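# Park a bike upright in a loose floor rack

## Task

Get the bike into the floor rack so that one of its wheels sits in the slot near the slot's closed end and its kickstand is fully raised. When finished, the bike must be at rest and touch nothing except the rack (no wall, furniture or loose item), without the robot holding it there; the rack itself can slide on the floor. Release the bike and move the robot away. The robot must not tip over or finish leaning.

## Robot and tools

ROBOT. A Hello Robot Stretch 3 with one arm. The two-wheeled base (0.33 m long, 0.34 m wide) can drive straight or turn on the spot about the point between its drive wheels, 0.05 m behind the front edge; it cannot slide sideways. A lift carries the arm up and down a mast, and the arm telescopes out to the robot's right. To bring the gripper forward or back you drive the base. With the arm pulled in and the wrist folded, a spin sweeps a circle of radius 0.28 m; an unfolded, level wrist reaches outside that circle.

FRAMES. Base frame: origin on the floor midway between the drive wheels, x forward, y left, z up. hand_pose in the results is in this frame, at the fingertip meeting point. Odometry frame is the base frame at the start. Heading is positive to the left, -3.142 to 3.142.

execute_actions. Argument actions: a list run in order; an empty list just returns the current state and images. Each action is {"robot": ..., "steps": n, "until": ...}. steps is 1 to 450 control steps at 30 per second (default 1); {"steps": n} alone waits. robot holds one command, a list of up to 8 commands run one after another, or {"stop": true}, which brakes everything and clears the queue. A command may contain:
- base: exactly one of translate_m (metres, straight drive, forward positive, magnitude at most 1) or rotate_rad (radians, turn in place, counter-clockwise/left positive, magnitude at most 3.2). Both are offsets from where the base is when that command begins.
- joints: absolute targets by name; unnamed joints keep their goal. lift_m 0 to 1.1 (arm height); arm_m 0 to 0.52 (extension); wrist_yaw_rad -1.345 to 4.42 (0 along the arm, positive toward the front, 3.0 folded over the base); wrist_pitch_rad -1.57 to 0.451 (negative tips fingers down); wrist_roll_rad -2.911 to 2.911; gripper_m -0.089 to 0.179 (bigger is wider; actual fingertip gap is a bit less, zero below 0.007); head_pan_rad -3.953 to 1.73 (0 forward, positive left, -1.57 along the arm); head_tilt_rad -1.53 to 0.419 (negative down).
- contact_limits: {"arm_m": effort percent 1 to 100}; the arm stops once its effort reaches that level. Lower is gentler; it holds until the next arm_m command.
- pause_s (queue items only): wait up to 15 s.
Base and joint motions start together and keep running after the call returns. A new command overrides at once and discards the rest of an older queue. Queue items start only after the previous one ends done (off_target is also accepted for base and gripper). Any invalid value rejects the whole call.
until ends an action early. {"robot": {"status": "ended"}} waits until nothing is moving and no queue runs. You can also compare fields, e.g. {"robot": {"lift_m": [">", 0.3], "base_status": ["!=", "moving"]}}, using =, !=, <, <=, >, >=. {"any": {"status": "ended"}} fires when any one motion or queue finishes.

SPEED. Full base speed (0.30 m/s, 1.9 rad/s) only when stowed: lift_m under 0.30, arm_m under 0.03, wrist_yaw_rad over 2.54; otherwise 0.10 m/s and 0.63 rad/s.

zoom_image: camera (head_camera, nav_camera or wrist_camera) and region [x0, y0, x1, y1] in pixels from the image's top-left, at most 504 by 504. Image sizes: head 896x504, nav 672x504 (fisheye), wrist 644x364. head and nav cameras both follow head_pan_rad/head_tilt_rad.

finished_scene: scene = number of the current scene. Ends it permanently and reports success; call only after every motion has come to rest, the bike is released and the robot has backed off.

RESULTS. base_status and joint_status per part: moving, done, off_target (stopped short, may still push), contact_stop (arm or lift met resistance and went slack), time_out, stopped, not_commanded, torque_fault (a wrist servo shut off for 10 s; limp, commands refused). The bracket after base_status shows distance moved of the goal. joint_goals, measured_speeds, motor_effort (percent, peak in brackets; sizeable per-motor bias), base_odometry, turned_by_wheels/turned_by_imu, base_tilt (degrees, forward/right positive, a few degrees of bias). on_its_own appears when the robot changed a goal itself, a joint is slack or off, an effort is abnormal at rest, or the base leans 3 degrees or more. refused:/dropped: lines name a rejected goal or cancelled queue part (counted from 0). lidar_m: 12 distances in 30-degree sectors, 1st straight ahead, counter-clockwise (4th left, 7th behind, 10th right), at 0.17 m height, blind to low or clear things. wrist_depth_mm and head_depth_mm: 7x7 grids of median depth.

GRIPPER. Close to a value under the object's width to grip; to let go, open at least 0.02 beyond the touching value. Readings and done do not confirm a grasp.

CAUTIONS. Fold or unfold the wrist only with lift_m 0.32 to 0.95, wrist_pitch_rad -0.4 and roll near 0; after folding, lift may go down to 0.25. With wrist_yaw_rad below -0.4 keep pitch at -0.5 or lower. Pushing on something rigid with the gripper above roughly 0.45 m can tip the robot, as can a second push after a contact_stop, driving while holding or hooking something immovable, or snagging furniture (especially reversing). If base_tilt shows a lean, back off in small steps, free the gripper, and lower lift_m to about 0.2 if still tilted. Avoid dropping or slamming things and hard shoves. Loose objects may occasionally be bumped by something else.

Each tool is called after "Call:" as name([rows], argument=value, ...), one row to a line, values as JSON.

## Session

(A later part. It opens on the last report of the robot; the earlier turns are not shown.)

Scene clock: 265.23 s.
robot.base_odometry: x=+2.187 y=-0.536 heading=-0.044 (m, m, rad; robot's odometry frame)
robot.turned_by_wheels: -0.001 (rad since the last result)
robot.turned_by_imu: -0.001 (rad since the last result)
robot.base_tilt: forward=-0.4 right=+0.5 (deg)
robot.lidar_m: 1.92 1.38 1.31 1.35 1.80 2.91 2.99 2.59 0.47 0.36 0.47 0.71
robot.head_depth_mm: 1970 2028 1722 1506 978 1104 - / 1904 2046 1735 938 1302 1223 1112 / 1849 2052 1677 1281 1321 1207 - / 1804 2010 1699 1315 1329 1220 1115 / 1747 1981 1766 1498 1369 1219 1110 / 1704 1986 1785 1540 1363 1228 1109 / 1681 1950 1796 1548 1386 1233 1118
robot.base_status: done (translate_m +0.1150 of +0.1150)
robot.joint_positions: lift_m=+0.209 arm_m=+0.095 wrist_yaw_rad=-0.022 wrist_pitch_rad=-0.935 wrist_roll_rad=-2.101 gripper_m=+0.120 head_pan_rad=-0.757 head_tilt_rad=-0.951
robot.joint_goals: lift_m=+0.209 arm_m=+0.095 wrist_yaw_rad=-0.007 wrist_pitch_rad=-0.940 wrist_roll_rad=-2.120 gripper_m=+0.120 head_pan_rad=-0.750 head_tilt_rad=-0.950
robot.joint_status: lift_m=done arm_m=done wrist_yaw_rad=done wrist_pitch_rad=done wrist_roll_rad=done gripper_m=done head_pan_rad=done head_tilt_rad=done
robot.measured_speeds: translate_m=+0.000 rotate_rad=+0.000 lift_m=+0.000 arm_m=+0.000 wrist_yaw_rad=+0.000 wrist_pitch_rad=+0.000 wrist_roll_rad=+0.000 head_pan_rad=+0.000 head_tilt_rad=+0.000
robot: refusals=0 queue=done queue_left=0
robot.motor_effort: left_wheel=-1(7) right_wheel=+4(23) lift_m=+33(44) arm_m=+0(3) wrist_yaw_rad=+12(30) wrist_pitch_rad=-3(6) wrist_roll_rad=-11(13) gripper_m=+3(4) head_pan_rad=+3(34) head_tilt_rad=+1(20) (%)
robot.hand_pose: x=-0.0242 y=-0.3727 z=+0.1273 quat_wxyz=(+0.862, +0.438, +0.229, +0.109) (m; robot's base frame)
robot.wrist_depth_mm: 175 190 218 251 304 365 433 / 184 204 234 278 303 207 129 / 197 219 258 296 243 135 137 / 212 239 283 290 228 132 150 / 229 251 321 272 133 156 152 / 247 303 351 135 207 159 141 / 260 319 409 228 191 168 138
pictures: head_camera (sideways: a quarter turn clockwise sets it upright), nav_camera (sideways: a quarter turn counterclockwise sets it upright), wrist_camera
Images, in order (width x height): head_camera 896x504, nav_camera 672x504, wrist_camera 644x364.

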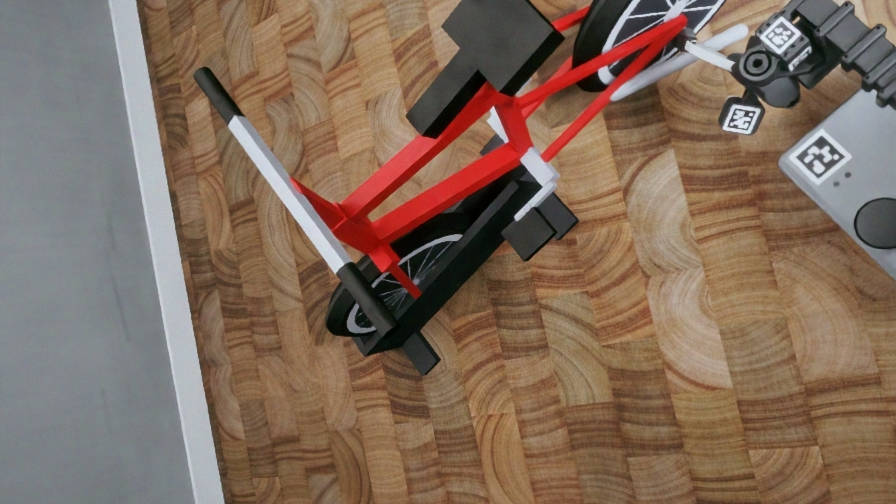

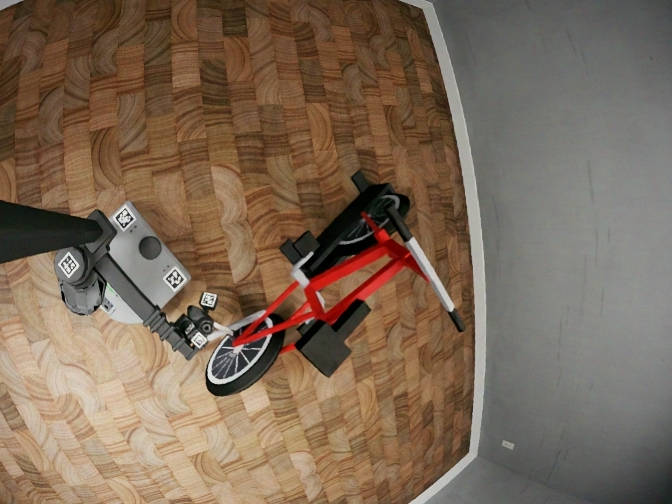

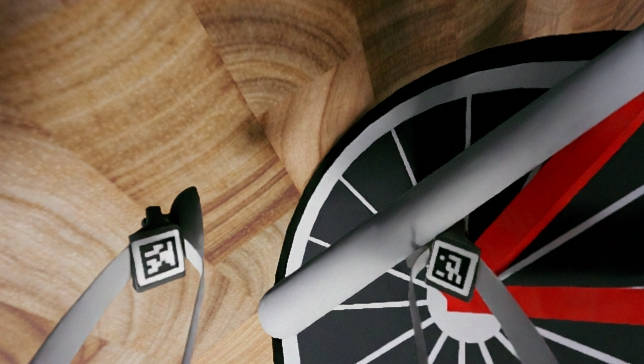

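Call:
zoom_image(camera="head_camera", region=[290, 200, 490, 390])

Region (290, 200, 490, 390) of head_camera's 896x504 image, scaled by 2.520, with more detail than that image has; it fills the top 479 rows of this view, and the rest is white.

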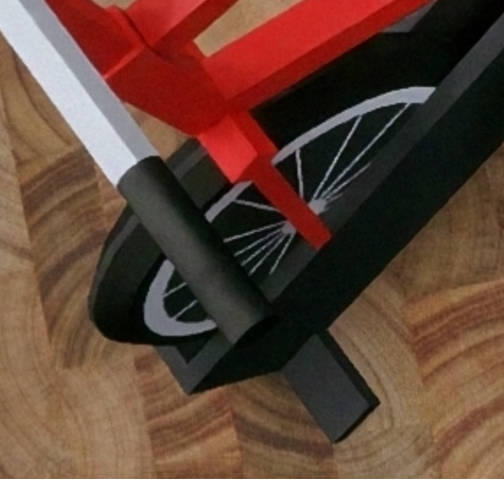

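Call:
execute_actions([
  {"robot": {"base": {"translate_m": 0.03}}, "steps": 60, "until": {"robot": {"status": "ended"}}},
])

Scene clock: 266.50 s.
robot.base_odometry: x=+2.217 y=-0.537 heading=-0.045 (m, m, rad; robot's odometry frame)
robot.turned_by_wheels: +0.000 (rad since the last result)
robot.turned_by_imu: -0.001 (rad since the last result)
robot.base_tilt: forward=-0.5 right=+0.4 (deg)
robot.lidar_m: 1.89 1.36 1.30 1.34 1.79 2.94 3.02 2.59 0.47 0.36 0.47 0.70
robot.head_depth_mm: 1915 2030 1734 1503 970 1085 - / 1864 2049 1742 941 1295 1230 1112 / 1825 2020 1667 1278 1309 1213 - / 1772 2015 1757 1309 1327 1222 1115 / 1719 1976 1761 1506 1376 1214 1105 / 1687 1956 1793 1540 1378 1231 1109 / 1650 1949 1790 1542 1377 1238 1117
robot.base_status: done (translate_m +0.0300 of +0.0300)
robot.joint_positions: lift_m=+0.209 arm_m=+0.095 wrist_yaw_rad=-0.036 wrist_pitch_rad=-0.933 wrist_roll_rad=-2.101 gripper_m=+0.120 head_pan_rad=-0.757 head_tilt_rad=-0.951
robot.joint_goals: lift_m=+0.209 arm_m=+0.095 wrist_yaw_rad=-0.007 wrist_pitch_rad=-0.940 wrist_roll_rad=-2.120 gripper_m=+0.120 head_pan_rad=-0.750 head_tilt_rad=-0.950
robot.joint_status: lift_m=done arm_m=done wrist_yaw_rad=done wrist_pitch_rad=done wrist_roll_rad=done gripper_m=done head_pan_rad=done head_tilt_rad=done
robot.measured_speeds: translate_m=+0.000 rotate_rad=+0.000 lift_m=+0.000 arm_m=+0.000 wrist_yaw_rad=+0.000 wrist_pitch_rad=+0.000 wrist_roll_rad=+0.000 head_pan_rad=+0.000 head_tilt_rad=+0.000
robot: refusals=0 queue=done queue_left=0
robot.motor_effort: left_wheel=-4(5) right_wheel=+15(16) lift_m=+34(34) arm_m=-1(1) wrist_yaw_rad=+23(23) wrist_pitch_rad=-4(4) wrist_roll_rad=-11(11) gripper_m=+3(2) head_pan_rad=+2(3) head_tilt_rad=+1(2) (%)
robot.hand_pose: x=-0.0260 y=-0.3732 z=+0.1276 quat_wxyz=(+0.864, +0.439, +0.226, +0.102) (m; robot's base frame)
robot.wrist_depth_mm: 174 191 216 251 301 355 413 / 185 204 237 277 281 205 129 / 197 220 259 297 241 132 137 / 212 238 285 292 226 134 149 / 228 250 319 273 133 157 152 / 245 302 352 136 207 159 140 / 262 324 407 229 193 168 137
pictures: head_camera (sideways: a quarter turn clockwise sets it upright), nav_camera (sideways: a quarter turn counterclockwise sets it upright), wrist_camera
Images, in order (width x height): head_camera 896x504, nav_camera 672x504, wrist_camera 644x364.

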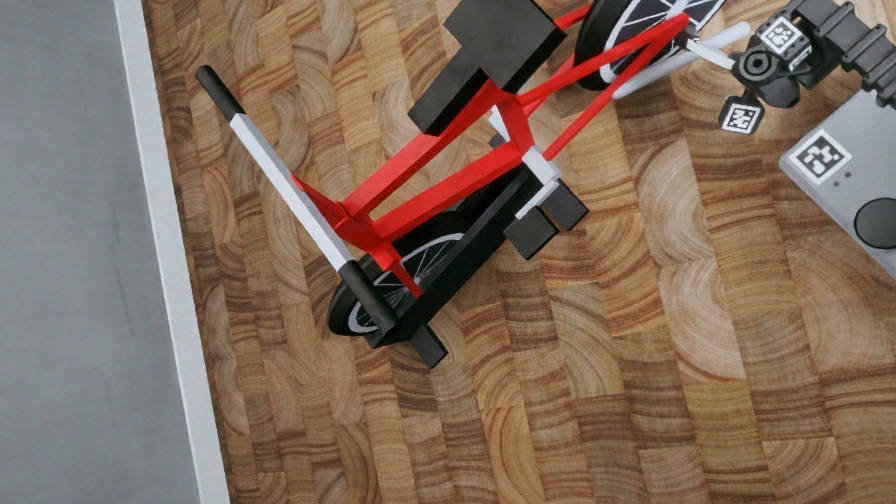

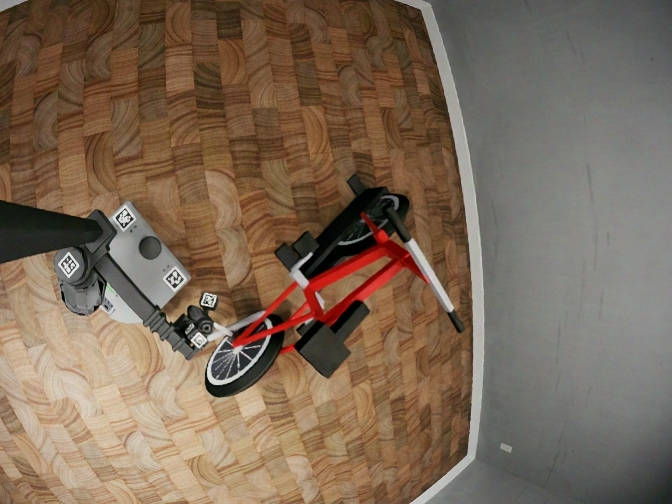

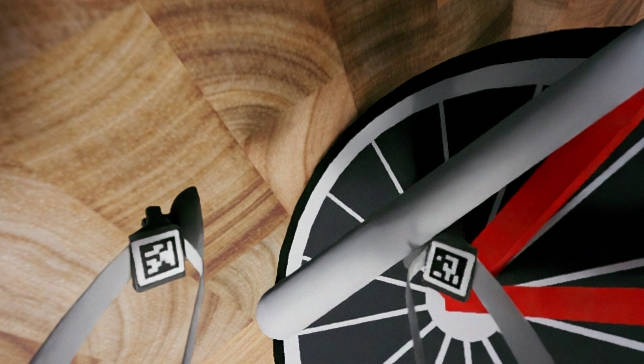

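Call:
execute_actions([
  {"robot": {"base": {"translate_m": -0.004}, "joints": {"lift_m": 0.242, "arm_m": 0.068, "head_pan_rad": -1.3, "head_tilt_rad": -1.15}}, "steps": 60, "until": {"robot": {"status": "ended"}}},
])

Scene clock: 268.20 s.
robot.base_odometry: x=+2.213 y=-0.537 heading=-0.044 (m, m, rad; robot's odometry frame)
robot.turned_by_wheels: +0.000 (rad since the last result)
robot.turned_by_imu: +0.000 (rad since the last result)
robot.base_tilt: forward=-0.4 right=+0.4 (deg)
robot.lidar_m: 1.90 1.37 1.30 1.34 1.79 2.93 3.04 2.59 0.47 0.45 0.47 0.71
robot.head_depth_mm: 1786 1612 1479 1345 1258 1177 1116 / 1798 1621 1489 1123 1292 - - / 1836 1636 1470 1124 1292 - - / 1836 1646 853 1357 1283 1205 1102 / 1844 1665 1207 1345 1285 1194 1113 / 1843 1670 1133 1344 1291 1202 1117 / 1860 1641 1066 1382 1301 1205 1118
robot.base_status: done (translate_m -0.0040 of -0.0040)
robot.joint_positions: lift_m=+0.242 arm_m=+0.068 wrist_yaw_rad=-0.019 wrist_pitch_rad=-0.888 wrist_roll_rad=-2.097 gripper_m=+0.120 head_pan_rad=-1.293 head_tilt_rad=-1.137
robot.joint_goals: lift_m=+0.242 arm_m=+0.068 wrist_yaw_rad=-0.007 wrist_pitch_rad=-0.940 wrist_roll_rad=-2.120 gripper_m=+0.120 head_pan_rad=-1.300 head_tilt_rad=-1.150
robot.joint_status: lift_m=done arm_m=done wrist_yaw_rad=done wrist_pitch_rad=done wrist_roll_rad=done gripper_m=done head_pan_rad=done head_tilt_rad=done
robot.measured_speeds: translate_m=+0.000 rotate_rad=+0.000 lift_m=+0.000 arm_m=+0.000 wrist_yaw_rad=+0.000 wrist_pitch_rad=+0.000 wrist_roll_rad=+0.000 head_pan_rad=+0.000 head_tilt_rad=+0.000
robot: refusals=0 queue=done queue_left=0
robot.on_its_own: wrist_pitch_rad is at rest, and its effort (-25) is outside its rest range (-20 to +32)
robot.motor_effort: left_wheel=+0(5) right_wheel=+3(16) lift_m=+36(63) arm_m=-2(10) wrist_yaw_rad=+9(27) wrist_pitch_rad=-25(33) wrist_roll_rad=-13(23) gripper_m=-4(6) head_pan_rad=-2(27) head_tilt_rad=-6(23) (%)
robot.hand_pose: x=-0.0239 y=-0.3562 z=+0.1667 quat_wxyz=(+0.873, +0.417, +0.231, +0.103) (m; robot's base frame)
robot.wrist_depth_mm: 197 222 252 298 362 430 175 / 210 238 277 328 273 220 182 / 225 256 302 330 258 180 179 / 243 278 335 305 246 195 173 / 263 291 375 286 184 173 151 / 283 356 411 271 216 181 160 / 303 379 476 249 211 182 155
pictures: head_camera (sideways: a quarter turn clockwise sets it upright), nav_camera (sideways: a quarter turn counterclockwise sets it upright), wrist_camera
Images, in order (width x height): head_camera 896x504, nav_camera 672x504, wrist_camera 644x364.

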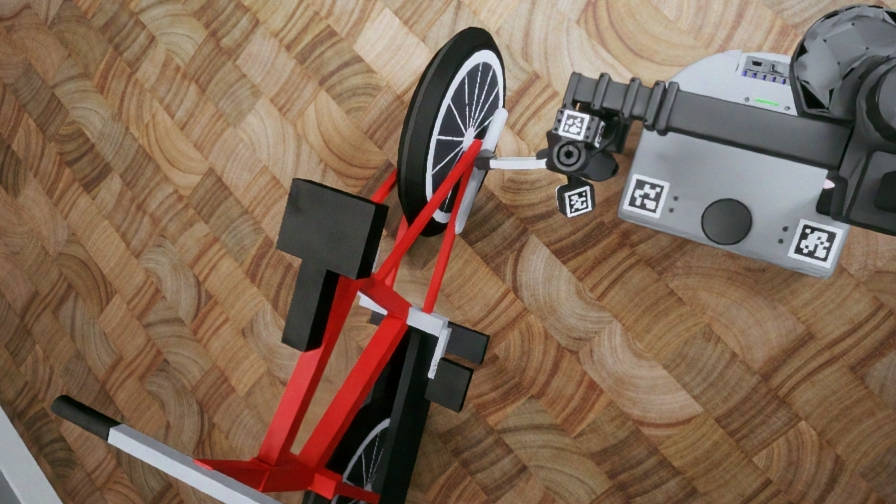

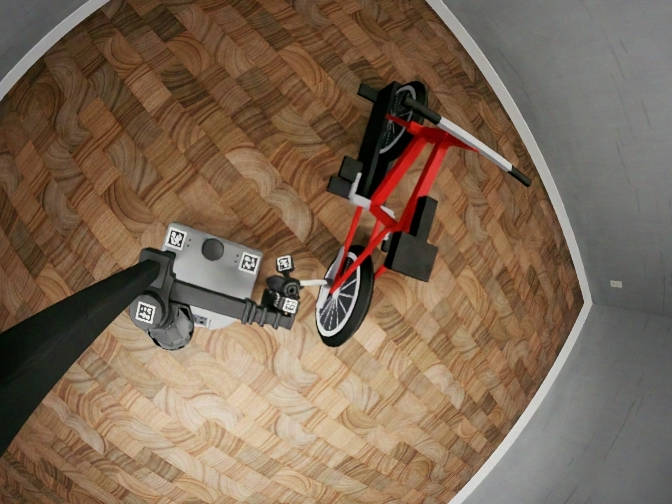

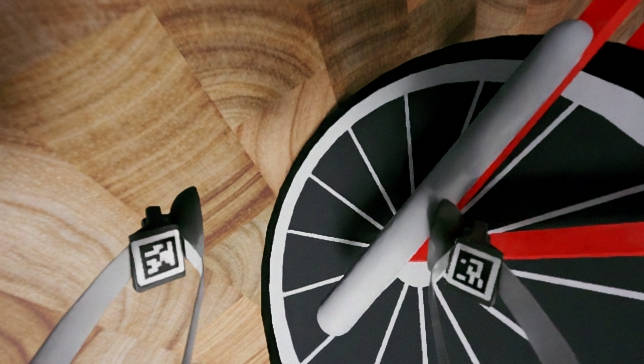

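The stand is folded alongside the chainstay. Withdraw fully.

Call:
execute_actions([
  {"robot": [{"joints": {"lift_m": 0.30, "arm_m": 0.03}}, {"joints": {"wrist_roll_rad": 0.08, "arm_m": 0.0, "lift_m": 0.33}}], "steps": 150, "until": {"robot": {"status": "ended"}}},
])

Scene clock: 271.30 s.
robot.base_odometry: x=+2.213 y=-0.537 heading=-0.044 (m, m, rad; robot's odometry frame)
robot.turned_by_wheels: +0.000 (rad since the last result)
robot.turned_by_imu: +0.000 (rad since the last result)
robot.base_tilt: forward=-0.4 right=+0.4 (deg)
robot.lidar_m: 1.89 1.37 1.30 1.34 1.79 2.94 3.03 2.59 0.47 0.45 0.47 0.71
robot.head_depth_mm: 1790 1620 1472 1350 1262 1167 1122 / 1807 1625 1498 1119 1288 - - / 1825 1638 1480 1131 1297 - - / 1829 1652 859 1355 1279 1202 1104 / 1844 1665 1204 1345 1288 1201 1117 / 1859 1680 1136 1353 1292 1205 1124 / 1843 1627 1065 1394 1299 1209 1121
robot.base_status: done (translate_m -0.0040 of -0.0040)
robot.joint_positions: lift_m=+0.330 arm_m=+0.001 wrist_yaw_rad=-0.009 wrist_pitch_rad=-0.945 wrist_roll_rad=+0.072 gripper_m=+0.120 head_pan_rad=-1.293 head_tilt_rad=-1.137
robot.joint_goals: lift_m=+0.330 arm_m=+0.000 wrist_yaw_rad=-0.007 wrist_pitch_rad=-0.940 wrist_roll_rad=+0.080 gripper_m=+0.120 head_pan_rad=-1.300 head_tilt_rad=-1.150
robot.joint_status: lift_m=done arm_m=done wrist_yaw_rad=done wrist_pitch_rad=done wrist_roll_rad=done gripper_m=done head_pan_rad=done head_tilt_rad=done
robot.measured_speeds: translate_m=+0.000 rotate_rad=+0.000 lift_m=+0.000 arm_m=+0.000 wrist_yaw_rad=+0.000 wrist_pitch_rad=+0.000 wrist_roll_rad=+0.000 head_pan_rad=+0.000 head_tilt_rad=+0.000
robot: refusals=0 queue=done queue_left=0
robot.motor_effort: left_wheel=+0(0) right_wheel=-1(2) lift_m=+41(43) arm_m=-1(3) wrist_yaw_rad=+2(9) wrist_pitch_rad=+3(25) wrist_roll_rad=+4(13) gripper_m=+2(5) head_pan_rad=-3(3) head_tilt_rad=-7(7) (%)
robot.hand_pose: x=-0.0228 y=-0.2760 z=+0.2467 quat_wxyz=(+0.605, +0.307, -0.653, -0.336) (m; robot's base frame)
robot.wrist_depth_mm: 559 257 244 259 257 279 600 / 435 274 273 276 317 532 553 / 482 486 404 411 489 498 503 / 438 446 462 451 460 463 468 / 419 428 425 417 432 440 439 / 392 388 395 395 394 402 407 / 364 368 371 376 381 377 381
pictures: head_camera (sideways: a quarter turn clockwise sets it upright), nav_camera (sideways: a quarter turn counterclockwise sets it upright), wrist_camera
Images, in order (width x height): head_camera 896x504, nav_camera 672x504, wrist_camera 644x364.

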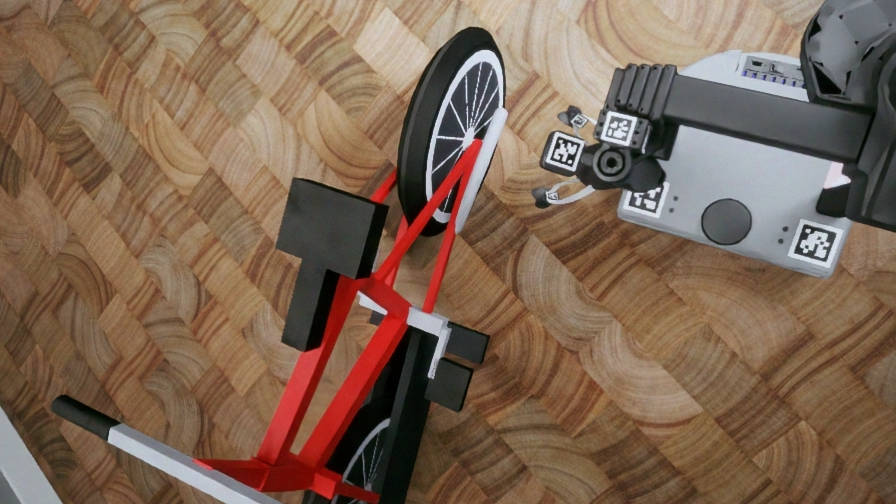

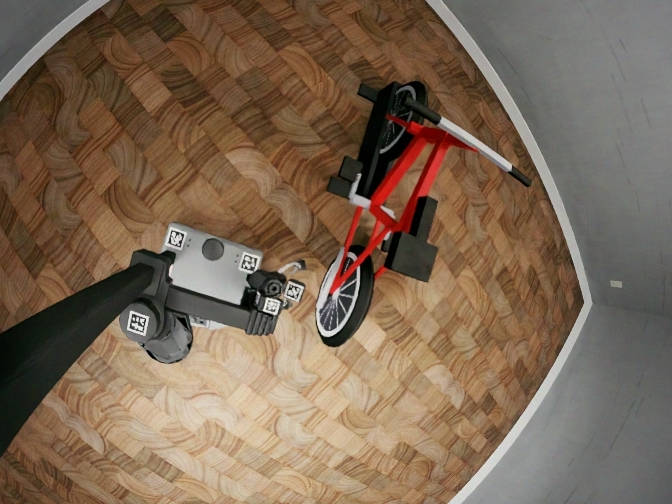

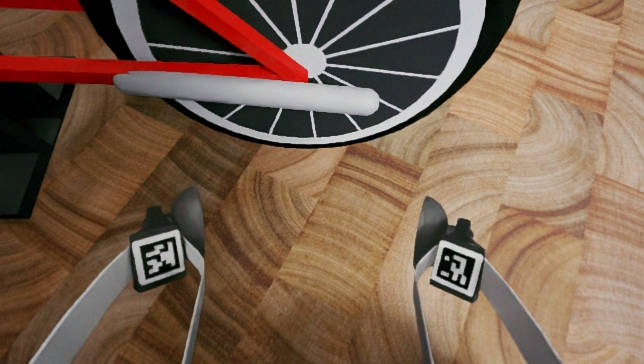

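Call:
execute_actions([
  {"robot": [{"joints": {"wrist_yaw_rad": 3.04, "wrist_pitch_rad": -0.4, "wrist_roll_rad": 0.0, "gripper_m": 0.0, "head_pan_rad": -0.6, "head_tilt_rad": -0.8}, "base": {"translate_m": -0.2}}, {"joints": {"lift_m": 0.28}}, {"base": {"translate_m": -0.45}}], "steps": 300, "until": {"robot": {"status": "ended"}}},
])

Scene clock: 279.23 s.
robot.base_odometry: x=+1.563 y=-0.508 heading=-0.044 (m, m, rad; robot's odometry frame)
robot.turned_by_wheels: +0.000 (rad since the last result)
robot.turned_by_imu: -0.007 (rad since the last result)
robot.base_tilt: forward=-0.4 right=+0.4 (deg)
robot.lidar_m: 2.37 1.69 1.61 1.65 2.19 2.36 2.43 2.28 2.17 2.23 0.65 0.65
robot.head_depth_mm: 2214 2473 2054 1688 1454 1255 1115 / 2207 2458 2085 1710 1449 1267 1117 / 2173 2450 2080 1677 1311 1266 1122 / 2160 2460 1910 1435 1441 1271 1127 / 2149 2398 1491 1658 1471 1270 1133 / 2117 2395 1994 1752 1474 1275 1131 / 2112 2444 2118 1735 1484 1287 1140
robot.base_status: done (translate_m -0.4500 of -0.4500)
robot.joint_positions: lift_m=+0.280 arm_m=+0.001 wrist_yaw_rad=+3.038 wrist_pitch_rad=-0.421 wrist_roll_rad=+0.007 gripper_m=+0.000 head_pan_rad=-0.607 head_tilt_rad=-0.803
robot.joint_goals: lift_m=+0.280 arm_m=+0.000 wrist_yaw_rad=+3.040 wrist_pitch_rad=-0.400 wrist_roll_rad=+0.000 gripper_m=+0.000 head_pan_rad=-0.600 head_tilt_rad=-0.800
robot.joint_status: lift_m=done arm_m=done wrist_yaw_rad=done wrist_pitch_rad=done wrist_roll_rad=done gripper_m=done head_pan_rad=done head_tilt_rad=done
robot.measured_speeds: translate_m=+0.000 rotate_rad=+0.000 lift_m=+0.000 arm_m=+0.000 wrist_yaw_rad=+0.000 wrist_pitch_rad=+0.000 wrist_roll_rad=+0.000 head_pan_rad=+0.000 head_tilt_rad=+0.000
robot: refusals=0 queue=done queue_left=0
robot.motor_effort: left_wheel=+1(5) right_wheel=-1(8) lift_m=+32(40) arm_m=-1(2) wrist_yaw_rad=+1(3) wrist_pitch_rad=+10(11) wrist_roll_rad=-4(5) gripper_m=-1(80) head_pan_rad=+3(31) head_tilt_rad=+1(24) (%)
robot.hand_pose: x=+0.0018 y=+0.0773 z=+0.2922 quat_wxyz=(+0.184, +0.700, +0.111, +0.681) (m; robot's base frame)
robot.wrist_depth_mm: - - - - - - - / - - - - - - - / 829 817 931 911 965 983 - / 648 663 707 700 733 754 784 / 533 544 - - 610 601 622 / 468 - - - 501 514 522 / - - - - 431 439 444
pictures: head_camera (sideways: a quarter turn clockwise sets it upright), nav_camera (sideways: a quarter turn counterclockwise sets it upright), wrist_camera
Images, in order (width x height): head_camera 896x504, nav_camera 672x504, wrist_camera 644x364.

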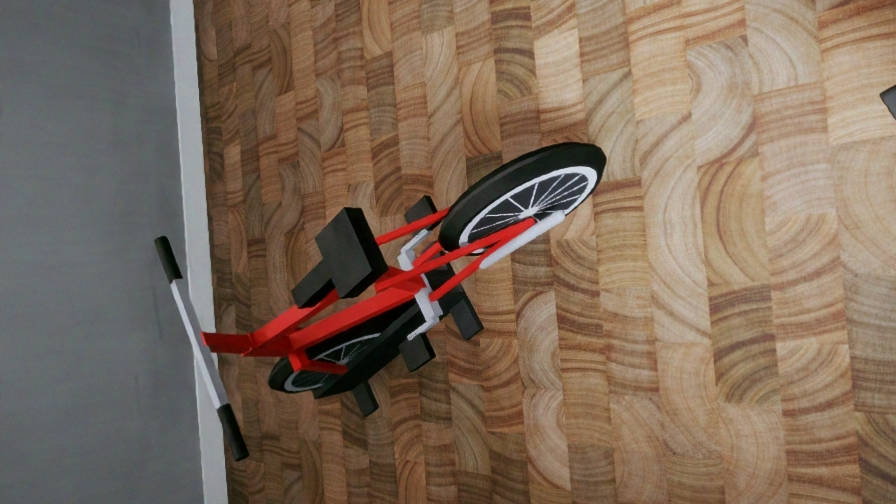

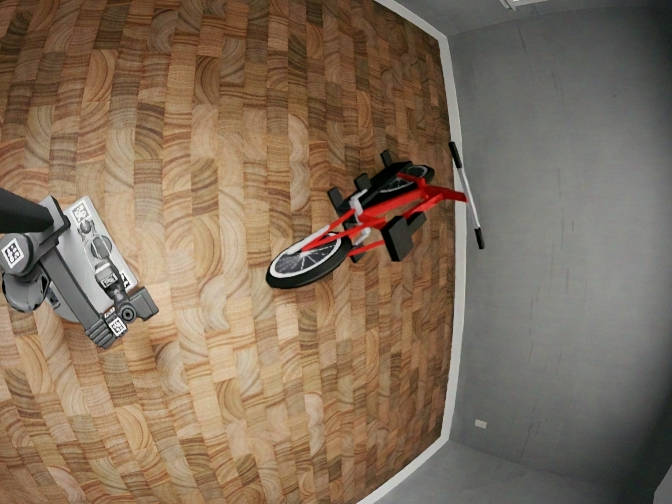

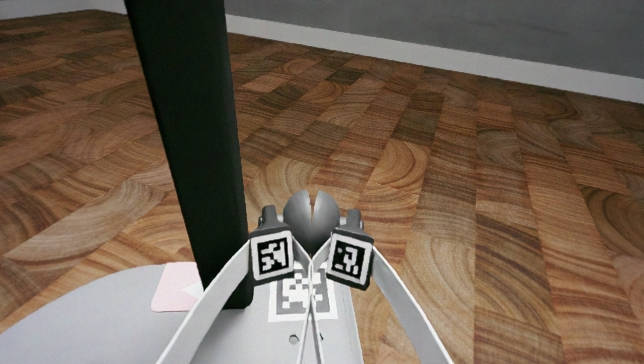

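Call:
zoom_image(camera="head_camera", region=[240, 180, 600, 430])

Region (240, 180, 600, 430) of head_camera's 896x504 image, scaled by 1.400, with more detail than that image has; it fills the top 350 rows of this view, and the rest is white.

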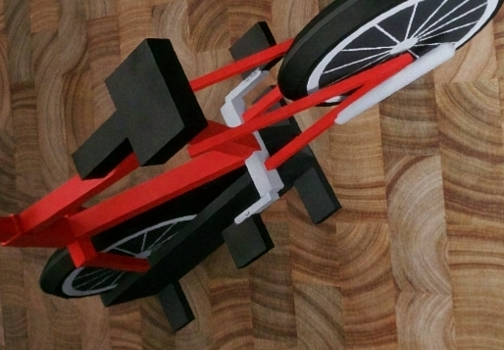

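The bike stands in the rack with the stand folded. Finishing scene 1.

Call:
finished_scene(scene=1)

The scene is finished: the task was done.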